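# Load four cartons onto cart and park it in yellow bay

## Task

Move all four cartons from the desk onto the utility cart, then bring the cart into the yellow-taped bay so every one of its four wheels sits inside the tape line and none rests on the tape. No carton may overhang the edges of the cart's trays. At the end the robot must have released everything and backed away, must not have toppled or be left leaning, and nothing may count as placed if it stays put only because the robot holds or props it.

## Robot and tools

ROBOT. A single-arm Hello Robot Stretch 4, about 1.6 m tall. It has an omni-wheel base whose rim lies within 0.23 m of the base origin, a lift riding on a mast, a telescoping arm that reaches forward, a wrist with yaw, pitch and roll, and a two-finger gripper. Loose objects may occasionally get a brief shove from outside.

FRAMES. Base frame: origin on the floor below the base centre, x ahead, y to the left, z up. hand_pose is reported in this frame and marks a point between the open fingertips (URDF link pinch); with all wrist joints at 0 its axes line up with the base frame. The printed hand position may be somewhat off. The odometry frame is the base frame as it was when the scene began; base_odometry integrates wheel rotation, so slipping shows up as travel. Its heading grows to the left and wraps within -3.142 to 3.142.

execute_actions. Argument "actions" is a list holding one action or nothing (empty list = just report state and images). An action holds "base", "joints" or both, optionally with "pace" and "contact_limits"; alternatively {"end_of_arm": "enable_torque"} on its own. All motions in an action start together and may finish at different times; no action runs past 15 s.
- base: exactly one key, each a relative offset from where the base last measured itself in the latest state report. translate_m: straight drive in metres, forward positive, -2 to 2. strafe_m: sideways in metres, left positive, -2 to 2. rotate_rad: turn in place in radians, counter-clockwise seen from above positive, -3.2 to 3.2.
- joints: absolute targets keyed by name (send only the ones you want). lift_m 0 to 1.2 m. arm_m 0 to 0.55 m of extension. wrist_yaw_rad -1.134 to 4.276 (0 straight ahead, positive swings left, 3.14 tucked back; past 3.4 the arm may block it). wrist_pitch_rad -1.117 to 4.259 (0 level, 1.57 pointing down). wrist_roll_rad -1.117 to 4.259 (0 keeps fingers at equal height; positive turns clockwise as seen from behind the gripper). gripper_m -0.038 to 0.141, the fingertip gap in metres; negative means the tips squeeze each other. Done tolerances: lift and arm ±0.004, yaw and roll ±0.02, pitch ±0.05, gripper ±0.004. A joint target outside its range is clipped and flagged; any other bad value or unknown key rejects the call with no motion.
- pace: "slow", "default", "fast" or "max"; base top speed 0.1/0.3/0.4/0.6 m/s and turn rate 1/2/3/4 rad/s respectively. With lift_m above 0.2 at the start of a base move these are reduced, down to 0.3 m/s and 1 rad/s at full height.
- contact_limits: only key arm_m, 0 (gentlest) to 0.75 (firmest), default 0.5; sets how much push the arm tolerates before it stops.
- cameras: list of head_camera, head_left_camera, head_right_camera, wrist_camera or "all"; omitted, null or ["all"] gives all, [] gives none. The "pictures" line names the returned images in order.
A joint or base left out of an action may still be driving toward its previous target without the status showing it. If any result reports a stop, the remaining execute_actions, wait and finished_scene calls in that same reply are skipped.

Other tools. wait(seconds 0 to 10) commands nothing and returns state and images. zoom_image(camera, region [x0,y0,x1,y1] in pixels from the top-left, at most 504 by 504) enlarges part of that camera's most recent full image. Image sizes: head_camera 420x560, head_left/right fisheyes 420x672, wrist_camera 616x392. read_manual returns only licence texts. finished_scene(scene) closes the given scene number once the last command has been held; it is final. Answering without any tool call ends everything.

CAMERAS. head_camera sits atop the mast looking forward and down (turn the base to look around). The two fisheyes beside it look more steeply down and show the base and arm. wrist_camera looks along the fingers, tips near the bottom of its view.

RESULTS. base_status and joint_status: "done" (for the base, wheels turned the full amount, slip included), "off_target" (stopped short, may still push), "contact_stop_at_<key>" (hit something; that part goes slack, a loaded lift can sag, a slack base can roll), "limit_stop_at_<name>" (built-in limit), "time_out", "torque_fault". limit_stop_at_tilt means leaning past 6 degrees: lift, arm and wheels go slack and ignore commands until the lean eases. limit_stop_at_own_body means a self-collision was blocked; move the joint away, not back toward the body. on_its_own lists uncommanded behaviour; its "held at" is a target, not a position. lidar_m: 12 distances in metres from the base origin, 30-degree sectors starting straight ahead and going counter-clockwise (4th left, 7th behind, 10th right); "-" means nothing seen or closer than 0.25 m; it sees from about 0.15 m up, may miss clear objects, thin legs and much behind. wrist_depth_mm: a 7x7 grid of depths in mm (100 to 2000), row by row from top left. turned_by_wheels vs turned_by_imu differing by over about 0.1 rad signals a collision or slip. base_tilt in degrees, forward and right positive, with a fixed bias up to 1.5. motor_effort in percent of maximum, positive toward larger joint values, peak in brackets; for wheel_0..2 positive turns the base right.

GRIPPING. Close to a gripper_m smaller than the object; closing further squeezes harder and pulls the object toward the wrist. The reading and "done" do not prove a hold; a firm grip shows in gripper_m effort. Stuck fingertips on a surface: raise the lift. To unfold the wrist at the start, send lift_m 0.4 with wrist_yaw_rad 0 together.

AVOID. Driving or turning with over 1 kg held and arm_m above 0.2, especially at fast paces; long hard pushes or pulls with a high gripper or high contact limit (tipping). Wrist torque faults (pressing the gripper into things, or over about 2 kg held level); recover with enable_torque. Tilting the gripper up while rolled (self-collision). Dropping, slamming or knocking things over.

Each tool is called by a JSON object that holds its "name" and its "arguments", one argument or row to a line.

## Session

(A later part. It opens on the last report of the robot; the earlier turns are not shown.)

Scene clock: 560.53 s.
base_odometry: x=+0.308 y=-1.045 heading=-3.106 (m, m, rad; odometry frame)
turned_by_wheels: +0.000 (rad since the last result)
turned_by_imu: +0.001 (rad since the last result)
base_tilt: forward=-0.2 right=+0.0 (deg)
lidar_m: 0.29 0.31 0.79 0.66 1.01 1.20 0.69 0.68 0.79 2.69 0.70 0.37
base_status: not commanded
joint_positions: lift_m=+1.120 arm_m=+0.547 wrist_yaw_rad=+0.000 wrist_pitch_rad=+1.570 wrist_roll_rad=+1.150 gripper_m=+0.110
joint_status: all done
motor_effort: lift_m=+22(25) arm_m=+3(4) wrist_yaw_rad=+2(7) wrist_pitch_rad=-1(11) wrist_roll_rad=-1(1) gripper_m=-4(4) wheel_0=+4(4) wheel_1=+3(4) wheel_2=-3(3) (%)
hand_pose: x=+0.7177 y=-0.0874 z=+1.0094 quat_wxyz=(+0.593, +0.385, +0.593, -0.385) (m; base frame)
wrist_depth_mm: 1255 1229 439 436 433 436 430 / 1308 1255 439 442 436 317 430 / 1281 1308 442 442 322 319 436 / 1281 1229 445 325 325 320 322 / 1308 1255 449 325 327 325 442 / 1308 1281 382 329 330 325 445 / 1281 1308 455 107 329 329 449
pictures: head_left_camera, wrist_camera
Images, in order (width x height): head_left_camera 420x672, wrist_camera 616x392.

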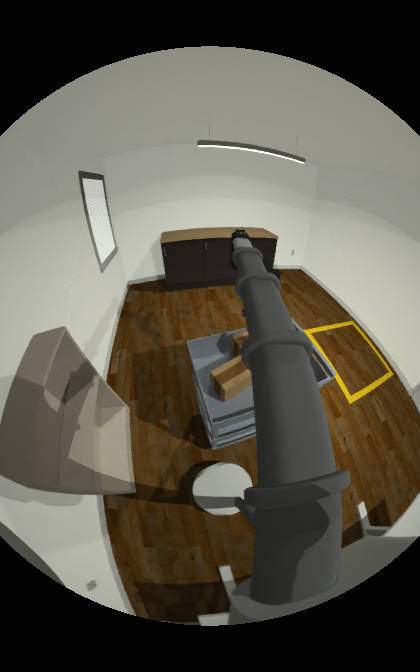

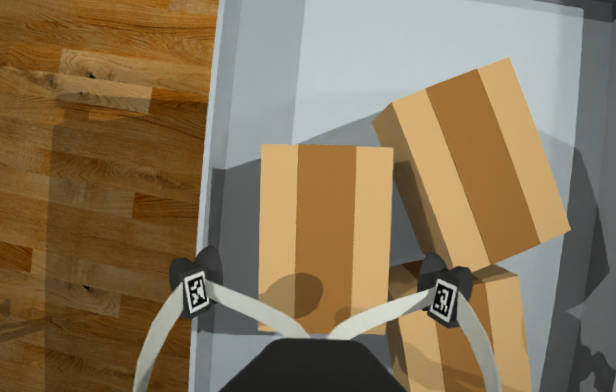

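{"name": "execute_actions", "arguments": {
  "actions": [
    {"base":{"strafe_m":0.064},"joints":{"arm_m":0.517,"gripper_m":0.0}}
  ],
  "cameras": []
}}

{"name": "execute_actions", "arguments": {
  "actions": [
    {"joints":{"lift_m":0.99}}
  ],
  "cameras": []
}}

{"name": "execute_actions", "arguments": {
  "actions": [
    {"base":{"strafe_m":-0.08},"joints":{"arm_m":0.55},"pace":"slow"}
  ],
  "cameras": []
}}

{"name": "execute_actions", "arguments": {
  "actions": [
    {"joints":{"lift_m":1.15}}
  ],
  "cameras": ["wrist_camera"]
}}

Scene clock: 576.50 s.
base_odometry: x=+0.311 y=-1.109 heading=-3.106 (m, m, rad; odometry frame)
turned_by_wheels: +0.000 (rad since the last result)
turned_by_imu: +0.002 (rad since the last result)
base_tilt: forward=-0.2 right=+0.0 (deg)
lidar_m: 0.28 1.86 0.73 0.60 0.95 1.13 0.71 0.69 0.81 2.76 0.65 0.33
base_status: done
joint_positions: lift_m=+1.120 arm_m=+0.518 wrist_yaw_rad=+0.000 wrist_pitch_rad=+1.570 wrist_roll_rad=+1.150 gripper_m=+0.000
joint_status: all done
motor_effort: lift_m=+22(22) arm_m=-5(5) wrist_yaw_rad=+2(3) wrist_pitch_rad=+0(1) wrist_roll_rad=-1(1) gripper_m=-5(7) wheel_0=-2(9) wheel_1=+2(12) wheel_2=+0(3) (%)
hand_pose: x=+0.6890 y=-0.0874 z=+1.0094 quat_wxyz=(+0.594, +0.385, +0.593, -0.384) (m; base frame)
wrist_depth_mm: 1229 1255 439 436 332 314 430 / 1255 1255 442 320 320 317 430 / 1255 1281 439 322 336 320 319 / 1281 1308 445 324 325 324 436 / 1281 1255 449 324 325 325 442 / 1336 1281 392 196 190 325 442 / 1308 1281 455 107 402 325 445
pictures: none
No camera images: the call's "cameras" was empty. Leave "cameras" out to get every camera's image.

Scene clock: 578.07 s.
base_odometry: x=+0.311 y=-1.109 heading=-3.106 (m, m, rad; odometry frame)
turned_by_wheels: +0.000 (rad since the last result)
turned_by_imu: +0.003 (rad since the last result)
base_tilt: forward=-0.2 right=+0.2 (deg)
lidar_m: 0.29 1.84 0.72 0.60 0.92 1.12 0.72 0.70 0.84 2.76 0.64 0.34
base_status: not commanded
joint_positions: lift_m=+1.021 arm_m=+0.518 wrist_yaw_rad=+0.000 wrist_pitch_rad=+1.571 wrist_roll_rad=+1.150 gripper_m=+0.000
joint_status: lift_m contact_stop (moved -0.099 of -0.130)
on_its_own: lift_m is slack since a contact_stop (your +0.990 is given up)
motor_effort: lift_m=+10(20) arm_m=-4(5) wrist_yaw_rad=+3(5) wrist_pitch_rad=-3(14) wrist_roll_rad=-2(1) gripper_m=-2(6) wheel_0=-1(2) wheel_1=+0(2) wheel_2=+1(2) (%)
hand_pose: x=+0.6885 y=-0.0874 z=+0.9107 quat_wxyz=(+0.593, +0.385, +0.593, -0.385) (m; base frame)
wrist_depth_mm: 1182 1160 306 228 228 226 224 / 1160 1182 322 231 229 227 225 / 1182 1182 336 231 231 242 228 / 1160 1160 353 233 232 271 229 / 1182 1205 357 234 232 232 230 / 1182 1205 340 208 190 232 231 / 1182 1182 357 107 357 232 232
pictures: none
No camera images: the call's "cameras" was empty. Leave "cameras" out to get every camera's image.

not run: a stop came earlier in this reply.

not run: a stop came earlier in this reply.

{"name": "execute_actions", "arguments": {
  "actions": [
    {"joints":{"lift_m":1.07}}
  ],
  "cameras": ["wrist_camera"]
}}

Scene clock: 584.57 s.
base_odometry: x=+0.310 y=-1.109 heading=-3.106 (m, m, rad; odometry frame)
turned_by_wheels: +0.000 (rad since the last result)
turned_by_imu: +0.001 (rad since the last result)
base_tilt: forward=-0.2 right=+0.1 (deg)
lidar_m: 0.29 1.82 0.71 0.59 0.93 1.11 0.70 0.71 0.81 2.77 0.65 0.34
base_status: not commanded
joint_positions: lift_m=+1.070 arm_m=+0.518 wrist_yaw_rad=+0.000 wrist_pitch_rad=+1.570 wrist_roll_rad=+1.150 gripper_m=+0.000
joint_status: all done
motor_effort: lift_m=+22(24) arm_m=-4(4) wrist_yaw_rad=+1(1) wrist_pitch_rad=+1(3) wrist_roll_rad=-1(1) gripper_m=-5(7) wheel_0=-1(1) wheel_1=+0(0) wheel_2=+0(0) (%)
hand_pose: x=+0.6889 y=-0.0874 z=+0.9594 quat_wxyz=(+0.594, +0.385, +0.593, -0.384) (m; base frame)
wrist_depth_mm: 1205 1182 387 325 272 266 266 / 1205 1205 392 270 271 267 265 / 1182 1229 389 273 272 271 268 / 1205 1229 394 276 273 276 389 / 1255 1205 397 274 274 273 273 / 1255 1205 351 196 190 276 273 / 1205 1229 404 107 394 277 277
pictures: wrist_camera
Images, in order (width x height): wrist_camera 616x392.

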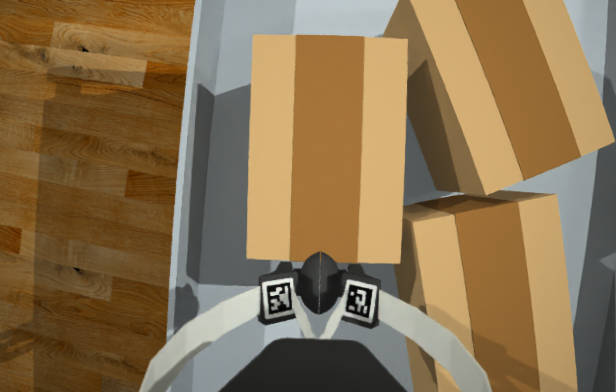

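{"name": "execute_actions", "arguments": {
  "actions": [
    {"base":{"strafe_m":0.03},"joints":{"arm_m":0.505}}
  ],
  "cameras": []
}}

{"name": "execute_actions", "arguments": {
  "actions": [
    {"joints":{"lift_m":0.99}}
  ],
  "cameras": []
}}

{"name": "execute_actions", "arguments": {
  "actions": [
    {"base":{"strafe_m":-0.10},"joints":{"arm_m":0.55},"pace":"slow"}
  ],
  "cameras": []
}}

{"name": "execute_actions", "arguments": {
  "actions": [
    {"joints":{"lift_m":1.15}}
  ],
  "cameras": ["wrist_camera"]
}}

Scene clock: 591.43 s.
base_odometry: x=+0.312 y=-1.139 heading=-3.106 (m, m, rad; odometry frame)
turned_by_wheels: +0.000 (rad since the last result)
turned_by_imu: +0.001 (rad since the last result)
base_tilt: forward=-0.1 right=+0.0 (deg)
lidar_m: 0.29 1.78 0.65 0.57 0.90 1.07 0.71 0.70 0.83 2.81 0.62 0.32
base_status: done
joint_positions: lift_m=+1.070 arm_m=+0.506 wrist_yaw_rad=+0.000 wrist_pitch_rad=+1.570 wrist_roll_rad=+1.150 gripper_m=+0.000
joint_status: all done
motor_effort: lift_m=+22(22) arm_m=-5(6) wrist_yaw_rad=+1(1) wrist_pitch_rad=+1(2) wrist_roll_rad=-1(1) gripper_m=-6(5) wheel_0=-1(11) wheel_1=+1(11) wheel_2=+0(0) (%)
hand_pose: x=+0.6771 y=-0.0874 z=+0.9594 quat_wxyz=(+0.594, +0.385, +0.593, -0.384) (m; base frame)
wrist_depth_mm: 1182 1182 387 268 268 266 265 / 1229 1205 389 271 270 267 266 / 1229 1205 389 272 272 293 384 / 1205 1205 397 276 274 270 270 / 1205 1205 397 394 392 273 273 / 1229 1255 355 197 190 274 274 / 1281 1281 404 107 397 276 276
pictures: none
No camera images: the call's "cameras" was empty. Leave "cameras" out to get every camera's image.

Scene clock: 592.77 s.
base_odometry: x=+0.312 y=-1.139 heading=-3.106 (m, m, rad; odometry frame)
turned_by_wheels: +0.000 (rad since the last result)
turned_by_imu: +0.000 (rad since the last result)
base_tilt: forward=-0.2 right=+0.1 (deg)
lidar_m: 0.29 1.79 0.67 0.56 0.90 1.07 0.71 0.69 0.84 2.79 0.61 0.32
base_status: not commanded
joint_positions: lift_m=+0.990 arm_m=+0.506 wrist_yaw_rad=+0.000 wrist_pitch_rad=+1.570 wrist_roll_rad=+1.150 gripper_m=+0.000
joint_status: all done
motor_effort: lift_m=+14(20) arm_m=-5(5) wrist_yaw_rad=+1(2) wrist_pitch_rad=+1(1) wrist_roll_rad=-1(2) gripper_m=-4(4) wheel_0=-1(1) wheel_1=+1(1) wheel_2=+0(0) (%)
hand_pose: x=+0.6771 y=-0.0874 z=+0.8801 quat_wxyz=(+0.594, +0.385, +0.593, -0.384) (m; base frame)
wrist_depth_mm: 1098 1138 289 191 190 216 - / 1138 1138 300 192 190 240 190 / 1138 1138 312 193 193 286 198 / 1160 298 314 195 193 194 191 / 1138 310 317 314 312 195 193 / 1182 322 322 196 190 196 194 / 1160 289 322 107 319 196 -
pictures: none
No camera images: the call's "cameras" was empty. Leave "cameras" out to get every camera's image.

Scene clock: 594.93 s.
base_odometry: x=+0.308 y=-1.039 heading=-3.106 (m, m, rad; odometry frame)
turned_by_wheels: +0.000 (rad since the last result)
turned_by_imu: +0.002 (rad since the last result)
base_tilt: forward=-0.1 right=+0.1 (deg)
lidar_m: 0.30 0.32 0.80 0.67 0.99 1.17 0.70 0.67 0.79 2.70 0.70 0.35
base_status: done
joint_positions: lift_m=+0.990 arm_m=+0.546 wrist_yaw_rad=-0.001 wrist_pitch_rad=+1.571 wrist_roll_rad=+1.150 gripper_m=+0.000
joint_status: all done
joint sent to its limit — the command would take arm_m past its upper limit, so that joint was sent only as far as its limit.
motor_effort: lift_m=+14(13) arm_m=+5(5) wrist_yaw_rad=+3(4) wrist_pitch_rad=-2(8) wrist_roll_rad=-1(1) gripper_m=-5(7) wheel_0=+8(13) wheel_1=-2(6) wheel_2=+1(1) (%)
hand_pose: x=+0.7172 y=-0.0874 z=+0.8801 quat_wxyz=(+0.593, +0.385, +0.593, -0.385) (m; base frame)
wrist_depth_mm: 1138 1098 294 190 189 189 - / 1118 1138 309 191 191 190 188 / 1118 1138 310 193 191 190 191 / 1138 1138 309 193 194 197 191 / 1160 1138 315 195 194 227 193 / 1138 1160 319 205 190 246 195 / 1138 282 320 107 294 197 196
pictures: none
No camera images: the call's "cameras" was empty. Leave "cameras" out to get every camera's image.

Scene clock: 596.67 s.
base_odometry: x=+0.308 y=-1.039 heading=-3.106 (m, m, rad; odometry frame)
turned_by_wheels: +0.000 (rad since the last result)
turned_by_imu: +0.000 (rad since the last result)
base_tilt: forward=-0.2 right=+0.1 (deg)
lidar_m: 0.29 0.31 0.78 0.68 1.03 1.19 0.69 0.67 0.80 2.69 0.69 0.37
base_status: not commanded
joint_positions: lift_m=+1.150 arm_m=+0.546 wrist_yaw_rad=+0.000 wrist_pitch_rad=+1.570 wrist_roll_rad=+1.150 gripper_m=+0.000
joint_status: all done
motor_effort: lift_m=+22(22) arm_m=+5(5) wrist_yaw_rad=+2(3) wrist_pitch_rad=+0(2) wrist_roll_rad=-1(1) gripper_m=-5(5) wheel_0=+4(8) wheel_1=-2(2) wheel_2=+1(1) (%)
hand_pose: x=+0.7174 y=-0.0874 z=+1.0394 quat_wxyz=(+0.593, +0.385, +0.593, -0.385) (m; base frame)
wrist_depth_mm: 1255 1281 1255 462 462 462 462 / 1281 1308 469 349 349 349 455 / 1281 1308 477 353 353 351 469 / 1308 1308 480 355 357 353 466 / 1308 1308 480 477 442 357 473 / 1366 1308 427 196 190 359 473 / 1366 1336 484 107 362 357 473
pictures: wrist_camera
Images, in order (width x height): wrist_camera 616x392.

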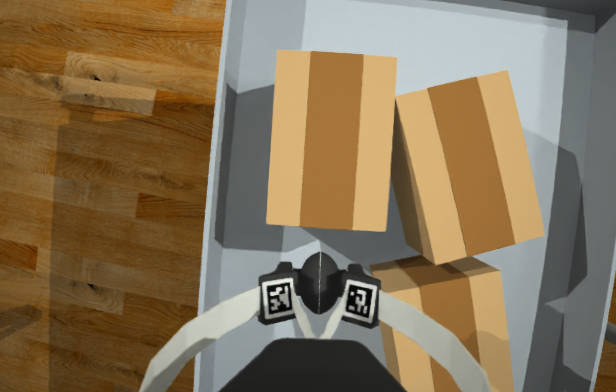

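{"name": "execute_actions", "arguments": {
  "actions": [
    {"joints":{"arm_m":0.1,"wrist_roll_rad":0,"gripper_m":0.141}}
  ],
  "cameras": []
}}

{"name": "execute_actions", "arguments": {
  "actions": [
    {"base":{"strafe_m":-0.4}}
  ],
  "cameras": []
}}

{"name": "execute_actions", "arguments": {
  "actions": [
    {"base":{"rotate_rad":3.1},"joints":{"arm_m":0.55}}
  ],
  "cameras": ["wrist_camera","head_camera"]
}}

Scene clock: 612.33 s.
base_odometry: x=+0.308 y=-1.039 heading=-3.106 (m, m, rad; odometry frame)
turned_by_wheels: +0.000 (rad since the last result)
turned_by_imu: +0.002 (rad since the last result)
base_tilt: forward=-0.1 right=+0.1 (deg)
lidar_m: 0.30 0.29 0.79 0.67 1.02 1.21 0.69 0.68 0.80 2.69 0.71 0.35
base_status: not commanded
joint_positions: lift_m=+1.150 arm_m=+0.101 wrist_yaw_rad=+0.000 wrist_pitch_rad=+1.570 wrist_roll_rad=+0.000 gripper_m=+0.141
joint_status: all done
motor_effort: lift_m=+22(21) arm_m=-5(4) wrist_yaw_rad=+2(2) wrist_pitch_rad=+0(0) wrist_roll_rad=-2(7) gripper_m=+0(7) wheel_0=+4(4) wheel_1=-2(2) wheel_2=+1(1) (%)
hand_pose: x=+0.2719 y=-0.0874 z=+1.0394 quat_wxyz=(+0.707, +0.000, +0.707, +0.000) (m; base frame)
wrist_depth_mm: 1336 469 349 462 462 459 449 / 1281 480 473 469 462 455 1255 / 1308 1336 473 473 1118 1255 1255 / 1182 1336 1336 1281 1281 1255 1255 / 1229 1308 1336 1078 1281 1255 1255 / 1229 1336 1078 1078 1336 211 1255 / 1336 1336 1336 107 1308 1255 1281
pictures: none
No camera images: the call's "cameras" was empty. Leave "cameras" out to get every camera's image.

Scene clock: 615.00 s.
base_odometry: x=+0.294 y=-0.639 heading=-3.106 (m, m, rad; odometry frame)
turned_by_wheels: +0.000 (rad since the last result)
turned_by_imu: +0.001 (rad since the last result)
base_tilt: forward=-0.1 right=+0.1 (deg)
lidar_m: 0.42 0.41 0.48 1.10 1.41 0.69 0.59 0.58 0.69 2.29 2.33 0.53
base_status: done
joint_positions: lift_m=+1.150 arm_m=+0.101 wrist_yaw_rad=+0.000 wrist_pitch_rad=+1.570 wrist_roll_rad=+0.000 gripper_m=+0.141
joint_status: not commanded
motor_effort: lift_m=+21(21) arm_m=-5(5) wrist_yaw_rad=+2(2) wrist_pitch_rad=+0(0) wrist_roll_rad=-2(2) gripper_m=-1(0) wheel_0=+2(11) wheel_1=-1(11) wheel_2=+0(1) (%)
hand_pose: x=+0.2719 y=-0.0874 z=+1.0394 quat_wxyz=(+0.707, +0.000, +0.707, +0.000) (m; base frame)
wrist_depth_mm: 477 480 469 449 1255 1255 1229 / 480 473 798 798 1281 1229 1229 / 488 809 1118 1255 1255 1255 1229 / 1336 1308 1308 1336 1281 1308 1255 / 1336 1308 1308 1098 1308 1255 1281 / 1366 1336 1098 1060 1281 211 1281 / 1366 1366 1308 107 1336 1308 1255
pictures: none
No camera images: the call's "cameras" was empty. Leave "cameras" out to get every camera's image.

Scene clock: 619.00 s.
base_odometry: x=+0.294 y=-0.639 heading=-0.007 (m, m, rad; odometry frame)
turned_by_wheels: +3.099 (rad since the last result)
turned_by_imu: +3.188 (rad since the last result)
base_tilt: forward=-0.1 right=+0.0 (deg)
lidar_m: 0.57 0.56 0.70 2.33 2.35 2.79 0.44 0.42 0.48 1.06 1.39 0.66
base_status: done
joint_positions: lift_m=+1.150 arm_m=+0.547 wrist_yaw_rad=+0.000 wrist_pitch_rad=+1.570 wrist_roll_rad=+0.000 gripper_m=+0.141
joint_status: all done
joint sent to its limit — the command would take arm_m past its upper limit, so that joint was sent only as far as its limit.
motor_effort: lift_m=+21(21) arm_m=+4(5) wrist_yaw_rad=+0(1) wrist_pitch_rad=+1(1) wrist_roll_rad=-2(2) gripper_m=-1(1) wheel_0=-5(9) wheel_1=-4(9) wheel_2=-4(10) (%)
hand_pose: x=+0.7178 y=-0.0874 z=+1.0394 quat_wxyz=(+0.708, +0.000, +0.707, +0.000) (m; base frame)
wrist_depth_mm: 549 544 549 535 530 525 525 / 549 544 539 535 530 530 530 / 559 559 544 544 539 539 530 / 569 559 554 549 544 544 535 / 569 559 554 554 549 1255 1255 / 569 569 1308 1308 1281 211 1281 / 1336 1308 1308 107 1336 1281 1255
pictures: head_camera, wrist_camera
Images, in order (width x height): head_camera 420x560, wrist_camera 616x392.

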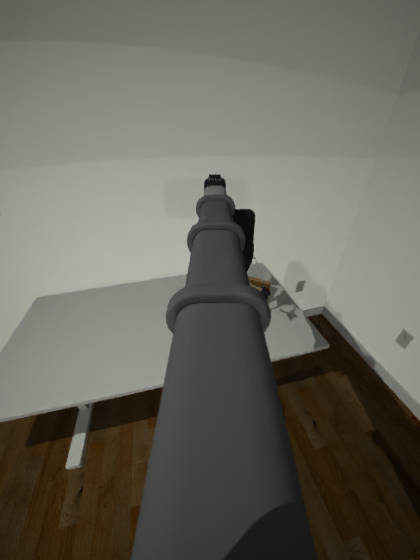

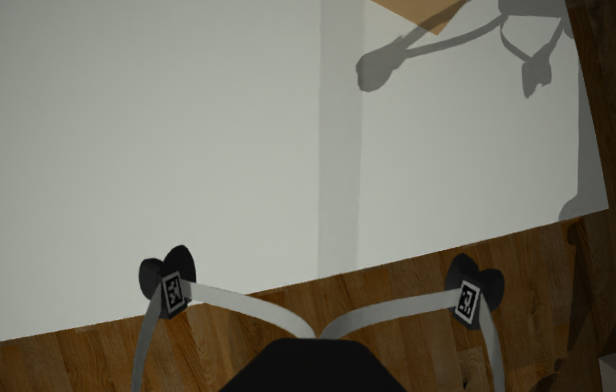

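{"name": "execute_actions", "arguments": {
  "actions": [
    {"base":{"strafe_m":-0.15}}
  ],
  "cameras": []
}}

{"name": "execute_actions", "arguments": {
  "actions": [
    {"base":{"translate_m":0.3}}
  ],
  "cameras": ["wrist_camera"]
}}

Scene clock: 629.10 s.
base_odometry: x=+0.293 y=-0.789 heading=-0.007 (m, m, rad; odometry frame)
turned_by_wheels: +0.000 (rad since the last result)
turned_by_imu: +0.002 (rad since the last result)
base_tilt: forward=-0.2 right=+0.0 (deg)
lidar_m: 0.60 0.61 0.75 2.47 2.51 0.48 0.38 0.37 0.41 0.92 1.23 0.70
base_status: done
joint_positions: lift_m=+1.150 arm_m=+0.547 wrist_yaw_rad=+0.000 wrist_pitch_rad=+1.570 wrist_roll_rad=+0.000 gripper_m=+0.141
joint_status: not commanded
motor_effort: lift_m=+21(21) arm_m=+5(4) wrist_yaw_rad=+1(1) wrist_pitch_rad=+1(1) wrist_roll_rad=-2(2) gripper_m=-2(0) wheel_0=+1(11) wheel_1=-2(10) wheel_2=+0(3) (%)
hand_pose: x=+0.7178 y=-0.0874 z=+1.0394 quat_wxyz=(+0.707, +0.000, +0.707, +0.000) (m; base frame)
wrist_depth_mm: 544 539 539 535 530 1205 1229 / 554 549 544 544 539 535 1229 / 564 554 549 549 539 544 1255 / 569 569 559 554 544 544 1255 / 574 564 559 554 1308 1308 1281 / 580 1336 1336 1308 1281 211 1281 / 1366 1397 1308 107 1336 1308 1255
pictures: none
No camera images: the call's "cameras" was empty. Leave "cameras" out to get every camera's image.

Scene clock: 631.57 s.
base_odometry: x=+0.593 y=-0.791 heading=-0.007 (m, m, rad; odometry frame)
turned_by_wheels: +0.000 (rad since the last result)
turned_by_imu: +0.001 (rad since the last result)
base_tilt: forward=-0.2 right=+0.0 (deg)
lidar_m: 0.32 0.30 0.38 0.71 2.55 0.83 0.67 0.65 0.99 0.94 1.17 0.37
base_status: done
joint_positions: lift_m=+1.150 arm_m=+0.547 wrist_yaw_rad=+0.000 wrist_pitch_rad=+1.570 wrist_roll_rad=+0.000 gripper_m=+0.141
joint_status: not commanded
motor_effort: lift_m=+21(21) arm_m=+5(4) wrist_yaw_rad=+1(1) wrist_pitch_rad=+1(1) wrist_roll_rad=-1(2) gripper_m=-1(0) wheel_0=+4(8) wheel_1=+4(6) wheel_2=-3(12) (%)
hand_pose: x=+0.7177 y=-0.0874 z=+1.0394 quat_wxyz=(+0.707, +0.000, +0.707, +0.000) (m; base frame)
wrist_depth_mm: 559 549 544 539 535 1229 1281 / 559 549 539 544 535 1205 1229 / 564 559 549 544 535 1229 1229 / 564 559 436 427 544 1229 1255 / 564 569 554 436 549 1281 1281 / 574 569 569 564 549 211 1281 / 580 574 569 107 559 554 1281
pictures: wrist_camera
Images, in order (width x height): wrist_camera 616x392.

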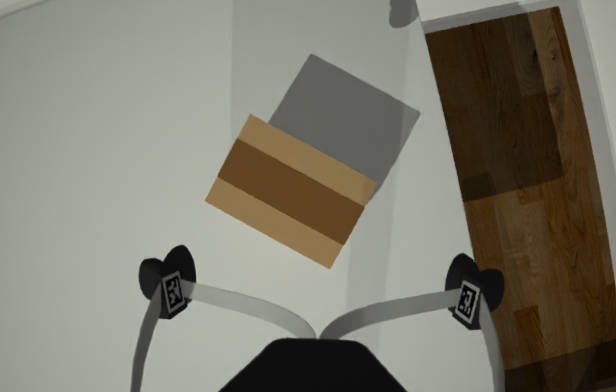

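{"name": "execute_actions", "arguments": {
  "actions": [
    {"base":{"strafe_m":0.024},"joints":{"wrist_roll_rad":-1.07,"lift_m":0.95}}
  ],
  "cameras": ["wrist_camera"]
}}

Scene clock: 644.93 s.
base_odometry: x=+0.593 y=-0.767 heading=-0.007 (m, m, rad; odometry frame)
turned_by_wheels: +0.000 (rad since the last result)
turned_by_imu: +0.001 (rad since the last result)
base_tilt: forward=-0.2 right=+0.0 (deg)
lidar_m: 0.31 0.33 0.39 0.69 2.53 0.82 0.66 0.66 1.00 0.93 1.19 0.36
base_status: done
joint_positions: lift_m=+0.950 arm_m=+0.547 wrist_yaw_rad=+0.000 wrist_pitch_rad=+1.569 wrist_roll_rad=-1.070 gripper_m=+0.141
joint_status: all done
motor_effort: lift_m=+13(22) arm_m=+4(5) wrist_yaw_rad=+2(0) wrist_pitch_rad=+2(1) wrist_roll_rad=-2(11) gripper_m=+0(1) wheel_0=+0(8) wheel_1=-1(11) wheel_2=+0(2) (%)
hand_pose: x=+0.7178 y=-0.0874 z=+0.8401 quat_wxyz=(+0.609, -0.361, +0.608, +0.360) (m; base frame)
wrist_depth_mm: 353 349 343 343 338 332 330 / 357 349 349 340 338 336 330 / 357 353 349 228 224 334 334 / 362 357 353 230 227 338 338 / 364 362 357 231 228 340 340 / 366 364 357 231 229 211 340 / 370 368 362 107 230 345 1042
pictures: wrist_camera
Images, in order (width x height): wrist_camera 616x392.

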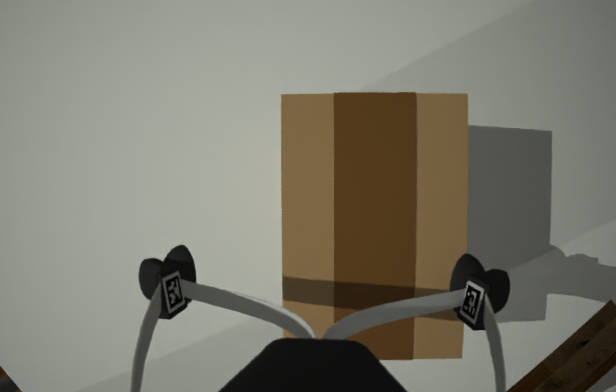

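{"name": "execute_actions", "arguments": {
  "actions": [
    {"base":{"translate_m":0.029},"pace":"slow"}
  ],
  "cameras": []
}}

{"name": "execute_actions", "arguments": {
  "actions": [
    {"base":{"strafe_m":-0.016},"pace":"slow"}
  ],
  "cameras": []
}}

{"name": "execute_actions", "arguments": {
  "actions": [
    {"joints":{"lift_m":0.895}}
  ],
  "cameras": ["wrist_camera"]
}}

Scene clock: 656.33 s.
base_odometry: x=+0.622 y=-0.767 heading=-0.007 (m, m, rad; odometry frame)
turned_by_wheels: +0.000 (rad since the last result)
turned_by_imu: +0.002 (rad since the last result)
base_tilt: forward=-0.2 right=+0.0 (deg)
lidar_m: 0.28 0.27 0.36 0.61 2.54 0.88 0.68 0.69 0.98 0.96 1.17 0.33
base_status: done
joint_positions: lift_m=+0.950 arm_m=+0.547 wrist_yaw_rad=+0.000 wrist_pitch_rad=+1.570 wrist_roll_rad=-1.070 gripper_m=+0.141
joint_status: not commanded
motor_effort: lift_m=+13(13) arm_m=+4(4) wrist_yaw_rad=+1(1) wrist_pitch_rad=+2(2) wrist_roll_rad=-2(3) gripper_m=-1(2) wheel_0=+2(6) wheel_1=+3(3) wheel_2=-6(8) (%)
hand_pose: x=+0.7178 y=-0.0874 z=+0.8401 quat_wxyz=(+0.609, -0.361, +0.608, +0.360) (m; base frame)
wrist_depth_mm: 353 349 345 343 336 336 330 / 357 353 347 343 340 336 332 / 357 355 349 228 225 340 334 / 362 357 349 229 227 340 336 / 359 362 353 230 229 340 338 / 364 364 235 231 229 212 340 / 368 366 357 107 230 347 1078
pictures: none
No camera images: the call's "cameras" was empty. Leave "cameras" out to get every camera's image.

Scene clock: 657.37 s.
base_odometry: x=+0.621 y=-0.783 heading=-0.007 (m, m, rad; odometry frame)
turned_by_wheels: +0.000 (rad since the last result)
turned_by_imu: +0.000 (rad since the last result)
base_tilt: forward=+0.0 right=+0.0 (deg)
lidar_m: 0.27 0.30 0.35 0.63 2.55 0.87 0.68 0.68 0.97 0.94 1.17 0.33
base_status: done
joint_positions: lift_m=+0.950 arm_m=+0.547 wrist_yaw_rad=+0.000 wrist_pitch_rad=+1.570 wrist_roll_rad=-1.070 gripper_m=+0.141
joint_status: not commanded
motor_effort: lift_m=+13(13) arm_m=+4(4) wrist_yaw_rad=+1(1) wrist_pitch_rad=+2(1) wrist_roll_rad=-3(2) gripper_m=-1(1) wheel_0=+2(9) wheel_1=-5(5) wheel_2=+0(4) (%)
hand_pose: x=+0.7178 y=-0.0874 z=+0.8401 quat_wxyz=(+0.609, -0.361, +0.608, +0.360) (m; base frame)
wrist_depth_mm: 355 351 345 340 338 332 330 / 355 353 345 343 338 338 332 / 359 355 351 227 226 334 332 / 362 357 351 229 227 342 338 / 364 357 234 230 228 343 340 / 366 364 234 230 229 211 342 / 368 364 362 107 351 345 1060
pictures: none
No camera images: the call's "cameras" was empty. Leave "cameras" out to get every camera's image.

Scene clock: 658.50 s.
base_odometry: x=+0.621 y=-0.783 heading=-0.007 (m, m, rad; odometry frame)
turned_by_wheels: +0.000 (rad since the last result)
turned_by_imu: +0.000 (rad since the last result)
base_tilt: forward=-0.1 right=+0.1 (deg)
lidar_m: 0.30 0.27 0.35 0.66 2.55 0.86 0.70 0.67 0.99 0.94 1.16 0.35
base_status: not commanded
joint_positions: lift_m=+0.896 arm_m=+0.547 wrist_yaw_rad=+0.000 wrist_pitch_rad=+1.571 wrist_roll_rad=-1.070 gripper_m=+0.141
joint_status: all done
motor_effort: lift_m=+9(16) arm_m=+4(4) wrist_yaw_rad=+2(2) wrist_pitch_rad=-2(2) wrist_roll_rad=-2(2) gripper_m=-1(1) wheel_0=+3(3) wheel_1=-5(5) wheel_2=+0(0) (%)
hand_pose: x=+0.7174 y=-0.0874 z=+0.7854 quat_wxyz=(+0.608, -0.360, +0.608, +0.360) (m; base frame)
wrist_depth_mm: 301 294 293 290 287 283 281 / 303 298 177 174 173 285 282 / 304 301 177 175 173 287 285 / 306 304 179 177 175 289 286 / 309 301 180 177 176 291 287 / 310 306 181 178 177 206 290 / 314 309 183 107 178 296 291
pictures: wrist_camera
Images, in order (width x height): wrist_camera 616x392.

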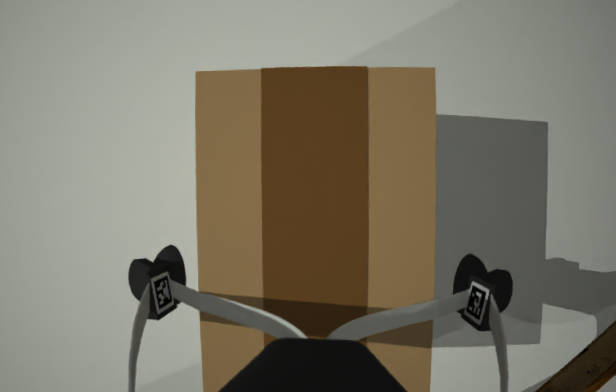

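{"name": "execute_actions", "arguments": {
  "actions": [
    {"joints":{"gripper_m":0.03}}
  ],
  "cameras": []
}}

{"name": "execute_actions", "arguments": {
  "actions": [
    {"joints":{"lift_m":1.15,"arm_m":0.1},"base":{"translate_m":-0.31}}
  ],
  "cameras": []
}}

{"name": "execute_actions", "arguments": {
  "actions": [
    {"base":{"rotate_rad":-3.1}}
  ],
  "cameras": []
}}

{"name": "execute_actions", "arguments": {
  "actions": [
    {"base":{"strafe_m":0.37},"joints":{"wrist_roll_rad":1.15}}
  ],
  "cameras": []
}}

{"name": "execute_actions", "arguments": {
  "actions": [
    {"joints":{"arm_m":0.49}}
  ],
  "cameras": ["wrist_camera"]
}}

Scene clock: 669.67 s.
base_odometry: x=+0.621 y=-0.783 heading=-0.007 (m, m, rad; odometry frame)
turned_by_wheels: +0.000 (rad since the last result)
turned_by_imu: +0.002 (rad since the last result)
base_tilt: forward=-0.2 right=+0.0 (deg)
lidar_m: 0.28 0.29 0.35 0.64 2.57 0.87 0.70 0.68 0.98 0.93 1.18 0.33
base_status: not commanded
joint_positions: lift_m=+0.895 arm_m=+0.547 wrist_yaw_rad=+0.000 wrist_pitch_rad=+1.570 wrist_roll_rad=-1.070 gripper_m=+0.031
joint_status: all done
motor_effort: lift_m=+14(14) arm_m=+4(4) wrist_yaw_rad=+2(2) wrist_pitch_rad=+0(3) wrist_roll_rad=-2(3) gripper_m=-29(31) wheel_0=+2(3) wheel_1=-5(5) wheel_2=+0(0) (%)
hand_pose: x=+0.7176 y=-0.0874 z=+0.7850 quat_wxyz=(+0.609, -0.361, +0.608, +0.360) (m; base frame)
wrist_depth_mm: 297 293 289 286 283 279 277 / 298 297 165 162 160 281 278 / 301 297 164 162 161 282 279 / 304 298 165 163 161 283 282 / 304 301 166 163 162 286 283 / 309 179 166 163 162 175 285 / 310 304 165 107 161 289 -
pictures: none
No camera images: the call's "cameras" was empty. Leave "cameras" out to get every camera's image.

Scene clock: 672.17 s.
base_odometry: x=+0.312 y=-0.781 heading=-0.007 (m, m, rad; odometry frame)
turned_by_wheels: +0.000 (rad since the last result)
turned_by_imu: +0.001 (rad since the last result)
base_tilt: forward=-0.1 right=+0.0 (deg)
lidar_m: 0.25 0.59 0.74 2.47 2.50 0.48 0.40 0.39 0.47 0.92 1.25 0.68
base_status: done
joint_positions: lift_m=+1.150 arm_m=+0.101 wrist_yaw_rad=+0.000 wrist_pitch_rad=+1.570 wrist_roll_rad=-1.070 gripper_m=+0.031
joint_status: all done
motor_effort: lift_m=+23(25) arm_m=-5(7) wrist_yaw_rad=+2(0) wrist_pitch_rad=+0(1) wrist_roll_rad=-2(2) gripper_m=-29(29) wheel_0=-3(6) wheel_1=-3(7) wheel_2=+2(11) (%)
hand_pose: x=+0.2719 y=-0.0874 z=+1.0393 quat_wxyz=(+0.609, -0.360, +0.608, +0.360) (m; base frame)
wrist_depth_mm: 1308 1308 1255 1255 1255 1255 521 / 1336 1308 165 162 160 1229 521 / 1336 1336 165 163 160 1229 1229 / 1336 1308 165 163 161 1281 1229 / 1182 1336 165 163 161 1255 1229 / 1205 179 166 163 162 175 1255 / 778 1205 165 107 160 1281 1255
pictures: none
No camera images: the call's "cameras" was empty. Leave "cameras" out to get every camera's image.

Scene clock: 676.17 s.
base_odometry: x=+0.312 y=-0.781 heading=-3.106 (m, m, rad; odometry frame)
turned_by_wheels: -3.099 (rad since the last result)
turned_by_imu: -3.185 (rad since the last result)
base_tilt: forward=-0.1 right=+0.0 (deg)
lidar_m: 0.25 0.40 0.46 0.95 1.27 0.72 0.61 0.60 0.72 2.45 2.46 0.50
base_status: done
joint_positions: lift_m=+1.150 arm_m=+0.101 wrist_yaw_rad=+0.000 wrist_pitch_rad=+1.570 wrist_roll_rad=-1.070 gripper_m=+0.031
joint_status: not commanded
motor_effort: lift_m=+23(23) arm_m=-4(5) wrist_yaw_rad=+2(2) wrist_pitch_rad=+0(1) wrist_roll_rad=-2(2) gripper_m=-29(30) wheel_0=+4(8) wheel_1=+5(4) wheel_2=+3(9) (%)
hand_pose: x=+0.2720 y=-0.0874 z=+1.0393 quat_wxyz=(+0.609, -0.361, +0.608, +0.360) (m; base frame)
wrist_depth_mm: 1308 1308 1281 788 462 459 421 / 1336 1336 164 162 160 455 452 / 1281 1308 165 162 160 455 459 / 1366 1336 165 162 161 621 452 / 1336 1366 165 162 161 1229 1255 / 1397 179 166 163 162 175 1281 / 1366 1336 166 107 161 1255 1255
pictures: none
No camera images: the call's "cameras" was empty. Leave "cameras" out to get every camera's image.

Scene clock: 678.73 s.
base_odometry: x=+0.325 y=-1.151 heading=-3.106 (m, m, rad; odometry frame)
turned_by_wheels: +0.000 (rad since the last result)
turned_by_imu: +0.001 (rad since the last result)
base_tilt: forward=-0.2 right=+0.1 (deg)
lidar_m: 0.25 1.75 0.68 0.55 0.88 1.08 0.69 0.68 0.81 2.79 0.65 0.26
base_status: done
joint_positions: lift_m=+1.150 arm_m=+0.101 wrist_yaw_rad=+0.000 wrist_pitch_rad=+1.570 wrist_roll_rad=+1.150 gripper_m=+0.031
joint_status: all done
motor_effort: lift_m=+22(23) arm_m=-5(5) wrist_yaw_rad=+1(1) wrist_pitch_rad=+0(0) wrist_roll_rad=+0(3) gripper_m=-30(28) wheel_0=-3(12) wheel_1=+0(13) wheel_2=+0(2) (%)
hand_pose: x=+0.2720 y=-0.0874 z=+1.0393 quat_wxyz=(+0.594, +0.385, +0.593, -0.384) (m; base frame)
wrist_depth_mm: 353 389 469 1060 1255 1281 1229 / 355 370 165 162 160 1255 1229 / 362 359 165 162 161 1229 1255 / 484 480 165 163 161 1281 1308 / 1336 484 165 163 162 1281 1281 / 1336 179 165 163 162 175 891 / 1336 1281 166 107 161 1336 1308
pictures: none
No camera images: the call's "cameras" was empty. Leave "cameras" out to get every camera's image.

Scene clock: 681.00 s.
base_odometry: x=+0.325 y=-1.151 heading=-3.106 (m, m, rad; odometry frame)
turned_by_wheels: +0.000 (rad since the last result)
turned_by_imu: +0.001 (rad since the last result)
base_tilt: forward=-0.1 right=+0.0 (deg)
lidar_m: 0.31 1.74 0.66 0.58 0.90 1.07 0.70 0.69 0.82 2.81 0.63 0.34
base_status: not commanded
joint_positions: lift_m=+1.150 arm_m=+0.489 wrist_yaw_rad=+0.000 wrist_pitch_rad=+1.570 wrist_roll_rad=+1.150 gripper_m=+0.031
joint_status: all done
motor_effort: lift_m=+22(22) arm_m=+5(5) wrist_yaw_rad=+1(1) wrist_pitch_rad=+1(1) wrist_roll_rad=-1(0) gripper_m=-30(31) wheel_0=-2(3) wheel_1=+0(0) wheel_2=+0(0) (%)
hand_pose: x=+0.6603 y=-0.0874 z=+1.0393 quat_wxyz=(+0.594, +0.385, +0.593, -0.384) (m; base frame)
wrist_depth_mm: 1308 1281 445 347 345 345 459 / 1308 1308 164 162 160 347 462 / 1308 1281 165 163 161 462 462 / 1281 1281 164 162 161 351 462 / 1308 1281 165 163 161 351 455 / 1336 180 165 163 162 175 433 / 1308 1308 166 107 161 459 433
pictures: wrist_camera
Images, in order (width x height): wrist_camera 616x392.

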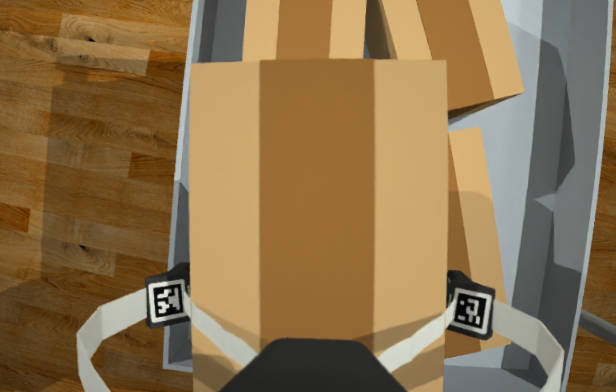

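{"name": "execute_actions", "arguments": {
  "actions": [
    {"joints":{"lift_m":0.985},"pace":"slow"}
  ],
  "cameras": ["wrist_camera"]
}}

Scene clock: 687.53 s.
base_odometry: x=+0.325 y=-1.151 heading=-3.105 (m, m, rad; odometry frame)
turned_by_wheels: +0.002 (rad since the last result)
turned_by_imu: +0.003 (rad since the last result)
base_tilt: forward=-0.1 right=+0.0 (deg)
lidar_m: 0.30 1.75 0.66 0.55 0.89 1.08 0.70 0.68 0.82 2.82 0.64 0.33
base_status: not commanded
joint_positions: lift_m=+1.046 arm_m=+0.490 wrist_yaw_rad=+0.002 wrist_pitch_rad=+1.569 wrist_roll_rad=+1.150 gripper_m=+0.030
joint_status: lift_m contact_stop (moved -0.104 of -0.165)
on_its_own: lift_m is slack since a contact_stop (your +0.985 is given up)
motor_effort: lift_m=+13(21) arm_m=+2(5) wrist_yaw_rad=-4(11) wrist_pitch_rad=+4(6) wrist_roll_rad=-2(0) gripper_m=-22(29) wheel_0=+8(9) wheel_1=+1(2) wheel_2=+9(8) (%)
hand_pose: x=+0.6613 y=-0.0874 z=+0.9358 quat_wxyz=(+0.594, +0.384, +0.593, -0.384) (m; base frame)
wrist_depth_mm: 1182 1182 340 250 271 247 246 / 1182 1182 147 141 136 249 362 / 1182 1205 150 143 137 250 251 / 1229 1160 152 145 139 252 252 / 1182 1229 154 146 141 253 253 / 1205 176 156 149 143 174 253 / 1205 387 156 107 141 257 -
pictures: wrist_camera
Images, in order (width x height): wrist_camera 616x392.

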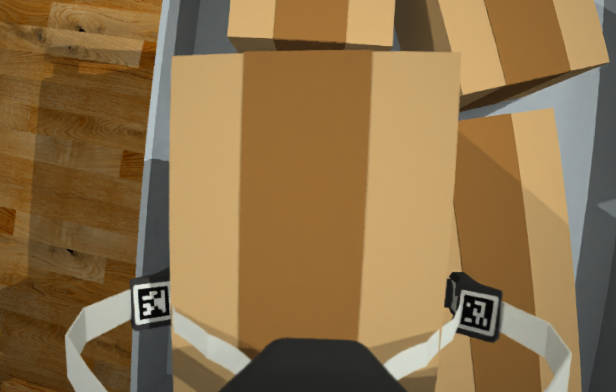

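{"name": "execute_actions", "arguments": {
  "actions": [
    {"joints":{"lift_m":1.1}}
  ],
  "cameras": []
}}

{"name": "execute_actions", "arguments": {
  "actions": [
    {"base":{"strafe_m":0.01},"joints":{"arm_m":0.51}}
  ],
  "cameras": []
}}

{"name": "execute_actions", "arguments": {
  "actions": [
    {"joints":{"lift_m":0.985},"pace":"slow"}
  ],
  "cameras": ["wrist_camera"]
}}

Scene clock: 695.00 s.
base_odometry: x=+0.325 y=-1.151 heading=-3.106 (m, m, rad; odometry frame)
turned_by_wheels: -0.001 (rad since the last result)
turned_by_imu: +0.000 (rad since the last result)
base_tilt: forward=-0.1 right=+0.0 (deg)
lidar_m: 0.30 1.74 0.67 0.54 0.88 1.06 0.69 0.69 0.81 2.81 0.68 0.34
base_status: not commanded
joint_positions: lift_m=+1.100 arm_m=+0.490 wrist_yaw_rad=+0.000 wrist_pitch_rad=+1.570 wrist_roll_rad=+1.150 gripper_m=+0.031
joint_status: all done
motor_effort: lift_m=+23(24) arm_m=+2(2) wrist_yaw_rad=+1(2) wrist_pitch_rad=+0(4) wrist_roll_rad=-2(1) gripper_m=-28(29) wheel_0=+2(7) wheel_1=+1(1) wheel_2=+3(8) (%)
hand_pose: x=+0.6608 y=-0.0874 z=+0.9893 quat_wxyz=(+0.594, +0.385, +0.593, -0.384) (m; base frame)
wrist_depth_mm: 1229 1255 389 298 297 293 407 / 1205 1229 152 146 142 297 413 / 1229 1255 153 148 144 298 413 / 1255 1255 155 150 145 300 421 / 1281 1281 157 151 147 303 424 / 1281 176 158 153 148 176 424 / 1308 1281 159 107 147 304 -
pictures: none
No camera images: the call's "cameras" was empty. Leave "cameras" out to get every camera's image.

Scene clock: 695.73 s.
base_odometry: x=+0.325 y=-1.161 heading=-3.106 (m, m, rad; odometry frame)
turned_by_wheels: +0.000 (rad since the last result)
turned_by_imu: +0.000 (rad since the last result)
base_tilt: forward=-0.2 right=+0.1 (deg)
lidar_m: 0.31 1.72 0.65 0.55 0.87 1.06 0.71 0.68 0.81 1.54 0.63 0.34
base_status: done
joint_positions: lift_m=+1.100 arm_m=+0.509 wrist_yaw_rad=+0.000 wrist_pitch_rad=+1.570 wrist_roll_rad=+1.150 gripper_m=+0.031
joint_status: all done
motor_effort: lift_m=+23(23) arm_m=+5(6) wrist_yaw_rad=+1(1) wrist_pitch_rad=+1(0) wrist_roll_rad=-2(1) gripper_m=-27(27) wheel_0=-3(9) wheel_1=+1(7) wheel_2=+0(2) (%)
hand_pose: x=+0.6803 y=-0.0874 z=+0.9893 quat_wxyz=(+0.594, +0.385, +0.593, -0.384) (m; base frame)
wrist_depth_mm: 1205 1205 415 298 300 294 293 / 1229 1229 152 146 143 298 322 / 1255 1229 154 148 144 300 415 / 1229 1255 155 149 145 300 415 / 1255 1255 157 151 147 301 357 / 1255 176 158 153 148 176 306 / 1281 1281 159 107 147 307 -
pictures: none
No camera images: the call's "cameras" was empty. Leave "cameras" out to get every camera's image.

Scene clock: 697.53 s.
base_odometry: x=+0.325 y=-1.161 heading=-3.106 (m, m, rad; odometry frame)
turned_by_wheels: +0.000 (rad since the last result)
turned_by_imu: +0.001 (rad since the last result)
base_tilt: forward=-0.1 right=+0.1 (deg)
lidar_m: 0.32 1.72 0.63 0.55 0.88 1.05 0.69 0.68 0.81 1.54 0.64 0.34
base_status: not commanded
joint_positions: lift_m=+0.985 arm_m=+0.509 wrist_yaw_rad=+0.000 wrist_pitch_rad=+1.570 wrist_roll_rad=+1.150 gripper_m=+0.031
joint_status: all done
motor_effort: lift_m=+14(22) arm_m=+5(5) wrist_yaw_rad=+1(1) wrist_pitch_rad=+0(1) wrist_roll_rad=-2(2) gripper_m=-28(28) wheel_0=-3(2) wheel_1=+1(1) wheel_2=+0(0) (%)
hand_pose: x=+0.6803 y=-0.0874 z=+0.8750 quat_wxyz=(+0.594, +0.385, +0.593, -0.384) (m; base frame)
wrist_depth_mm: 1098 691 301 238 237 229 - / 1138 293 152 146 142 246 213 / 1118 301 153 148 144 185 184 / 1138 291 155 150 145 187 187 / 1138 297 156 151 146 189 187 / 1138 176 158 153 149 176 188 / 1160 317 159 107 147 193 -
pictures: wrist_camera
Images, in order (width x height): wrist_camera 616x392.

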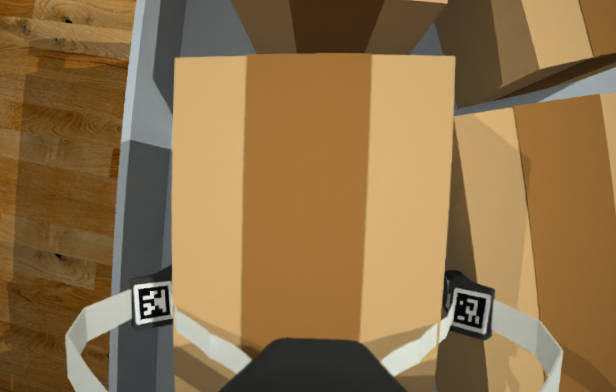

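{"name": "execute_actions", "arguments": {
  "actions": [
    {"joints":{"gripper_m":0.11}}
  ],
  "cameras": []
}}

{"name": "execute_actions", "arguments": {
  "actions": [
    {"joints":{"lift_m":1.18}}
  ],
  "cameras": ["wrist_camera","head_camera"]
}}

Scene clock: 702.97 s.
base_odometry: x=+0.325 y=-1.161 heading=-3.106 (m, m, rad; odometry frame)
turned_by_wheels: +0.000 (rad since the last result)
turned_by_imu: +0.002 (rad since the last result)
base_tilt: forward=-0.1 right=+0.1 (deg)
lidar_m: 0.31 1.74 0.64 0.54 0.88 1.04 0.68 0.68 0.80 1.53 0.64 0.30
base_status: not commanded
joint_positions: lift_m=+0.985 arm_m=+0.509 wrist_yaw_rad=+0.001 wrist_pitch_rad=+1.568 wrist_roll_rad=+1.150 gripper_m=+0.110
joint_status: all done
motor_effort: lift_m=+15(15) arm_m=+5(5) wrist_yaw_rad=+0(0) wrist_pitch_rad=+6(6) wrist_roll_rad=-1(2) gripper_m=-4(30) wheel_0=-2(2) wheel_1=+1(1) wheel_2=+0(0) (%)
hand_pose: x=+0.6809 y=-0.0874 z=+0.8749 quat_wxyz=(+0.594, +0.385, +0.593, -0.384) (m; base frame)
wrist_depth_mm: 1098 1098 303 238 236 229 - / 1118 287 304 186 185 273 214 / 1118 300 187 186 185 198 185 / 1138 290 187 185 183 208 186 / 1160 274 187 184 184 213 187 / 1138 260 186 184 184 192 189 / 1160 314 186 107 183 235 -
pictures: none
No camera images: the call's "cameras" was empty. Leave "cameras" out to get every camera's image.

Scene clock: 704.87 s.
base_odometry: x=+0.325 y=-1.161 heading=-3.106 (m, m, rad; odometry frame)
turned_by_wheels: +0.000 (rad since the last result)
turned_by_imu: +0.001 (rad since the last result)
base_tilt: forward=-0.2 right=+0.2 (deg)
lidar_m: 0.31 1.73 0.66 0.55 0.88 1.05 0.70 0.69 0.80 1.56 0.64 0.35
base_status: not commanded
joint_positions: lift_m=+1.180 arm_m=+0.509 wrist_yaw_rad=+0.000 wrist_pitch_rad=+1.570 wrist_roll_rad=+1.150 gripper_m=+0.110
joint_status: all done
motor_effort: lift_m=+22(24) arm_m=+4(4) wrist_yaw_rad=+1(0) wrist_pitch_rad=+0(6) wrist_roll_rad=-1(2) gripper_m=-1(5) wheel_0=-2(2) wheel_1=+1(1) wheel_2=+0(0) (%)
hand_pose: x=+0.6803 y=-0.0874 z=+1.0694 quat_wxyz=(+0.594, +0.385, +0.593, -0.384) (m; base frame)
wrist_depth_mm: 1308 1308 891 377 375 377 484 / 1336 1308 496 382 392 377 492 / 1336 1336 508 384 492 382 492 / 1336 1308 508 387 387 382 496 / 1366 1336 508 389 389 384 492 / 1336 1366 442 392 392 387 492 / 1336 1366 1366 107 473 462 462
pictures: head_camera, wrist_camera
Images, in order (width x height): head_camera 420x560, wrist_camera 616x392.

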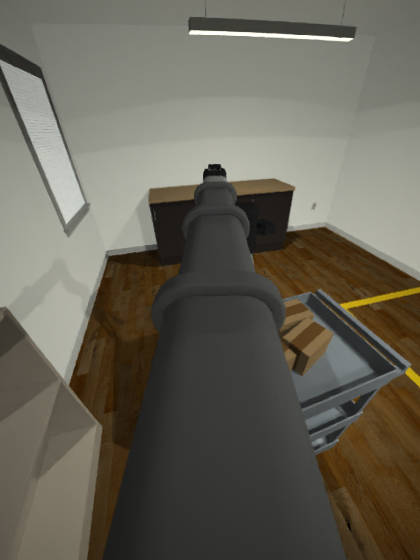

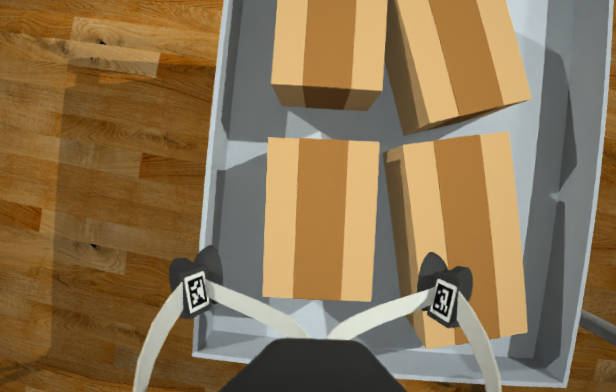

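{"name": "execute_actions", "arguments": {
  "actions": [
    {"base":{"strafe_m":-0.15},"joints":{"arm_m":0.0,"wrist_roll_rad":0}}
  ],
  "cameras": []
}}

{"name": "execute_actions", "arguments": {
  "actions": [
    {"base":{"translate_m":0.5},"pace":"slow"}
  ],
  "cameras": ["head_camera","head_left_camera"]
}}

Scene clock: 727.10 s.
base_odometry: x=+0.320 y=-1.011 heading=-3.105 (m, m, rad; odometry frame)
turned_by_wheels: +0.000 (rad since the last result)
turned_by_imu: +0.002 (rad since the last result)
base_tilt: forward=-0.1 right=+0.0 (deg)
lidar_m: 0.32 0.33 0.83 0.68 1.01 1.23 0.66 0.65 0.75 2.67 2.70 0.38
base_status: done
joint_positions: lift_m=+1.180 arm_m=+0.001 wrist_yaw_rad=+0.000 wrist_pitch_rad=+1.570 wrist_roll_rad=+0.000 gripper_m=+0.110
joint_status: all done
motor_effort: lift_m=+22(22) arm_m=-5(6) wrist_yaw_rad=+2(2) wrist_pitch_rad=+0(0) wrist_roll_rad=-2(5) gripper_m=-3(2) wheel_0=+3(10) wheel_1=+1(9) wheel_2=+0(1) (%)
hand_pose: x=+0.1720 y=-0.0874 z=+1.0694 quat_wxyz=(+0.707, +0.000, +0.707, +0.000) (m; base frame)
wrist_depth_mm: 1366 500 504 492 496 809 1255 / 1336 1281 504 820 1138 1255 1255 / 1308 1336 1308 1308 1281 1281 1281 / 1281 1366 1308 1098 1308 1308 1281 / 1255 1336 1098 1098 1308 1281 1281 / 1397 1366 1098 1118 1336 1336 1336 / 1397 1366 1336 107 1308 1366 1281
pictures: none
No camera images: the call's "cameras" was empty. Leave "cameras" out to get every camera's image.

Scene clock: 733.37 s.
base_odometry: x=-0.180 y=-1.029 heading=-3.105 (m, m, rad; odometry frame)
turned_by_wheels: +0.000 (rad since the last result)
turned_by_imu: +0.001 (rad since the last result)
base_tilt: forward=+0.0 right=+0.1 (deg)
lidar_m: 0.25 0.25 0.39 0.82 0.83 1.38 1.17 1.14 1.35 2.56 0.25 0.25
base_status: done
joint_positions: lift_m=+1.180 arm_m=+0.001 wrist_yaw_rad=+0.000 wrist_pitch_rad=+1.570 wrist_roll_rad=+0.000 gripper_m=+0.110
joint_status: not commanded
motor_effort: lift_m=+21(21) arm_m=-5(5) wrist_yaw_rad=+1(2) wrist_pitch_rad=+0(0) wrist_roll_rad=-2(2) gripper_m=+0(1) wheel_0=+6(15) wheel_1=+3(10) wheel_2=-6(18) (%)
hand_pose: x=+0.1719 y=-0.0874 z=+1.0694 quat_wxyz=(+0.707, +0.000, +0.707, +0.000) (m; base frame)
wrist_depth_mm: 389 387 384 377 392 488 430 / 512 508 504 500 492 492 1281 / 517 512 508 500 504 496 1281 / 1336 1366 1336 508 500 455 1281 / 1336 1366 1118 1078 1308 1336 1308 / 1255 1366 1118 1078 1308 1308 1308 / 1308 1397 1397 107 1308 1308 1336
pictures: head_camera, head_left_camera
Images, in order (width x height): head_camera 420x560, head_left_camera 420x672.

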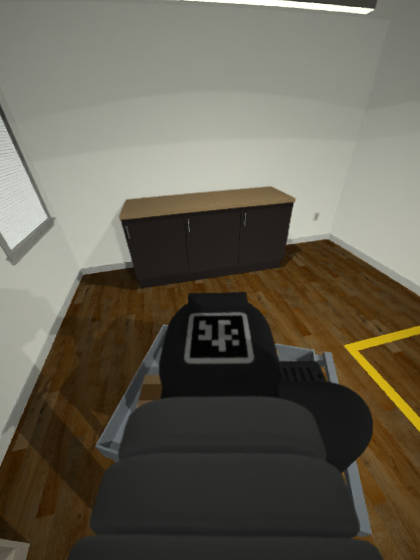

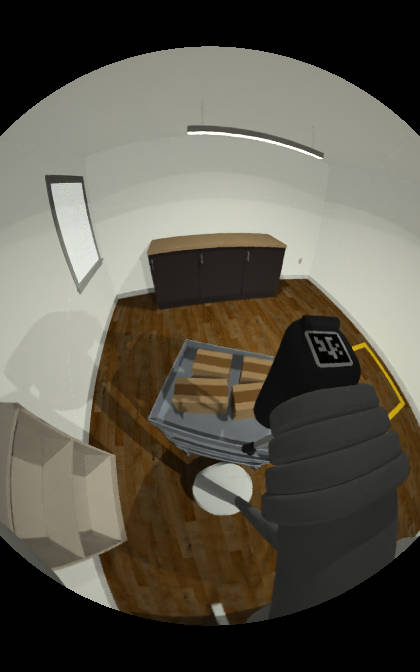

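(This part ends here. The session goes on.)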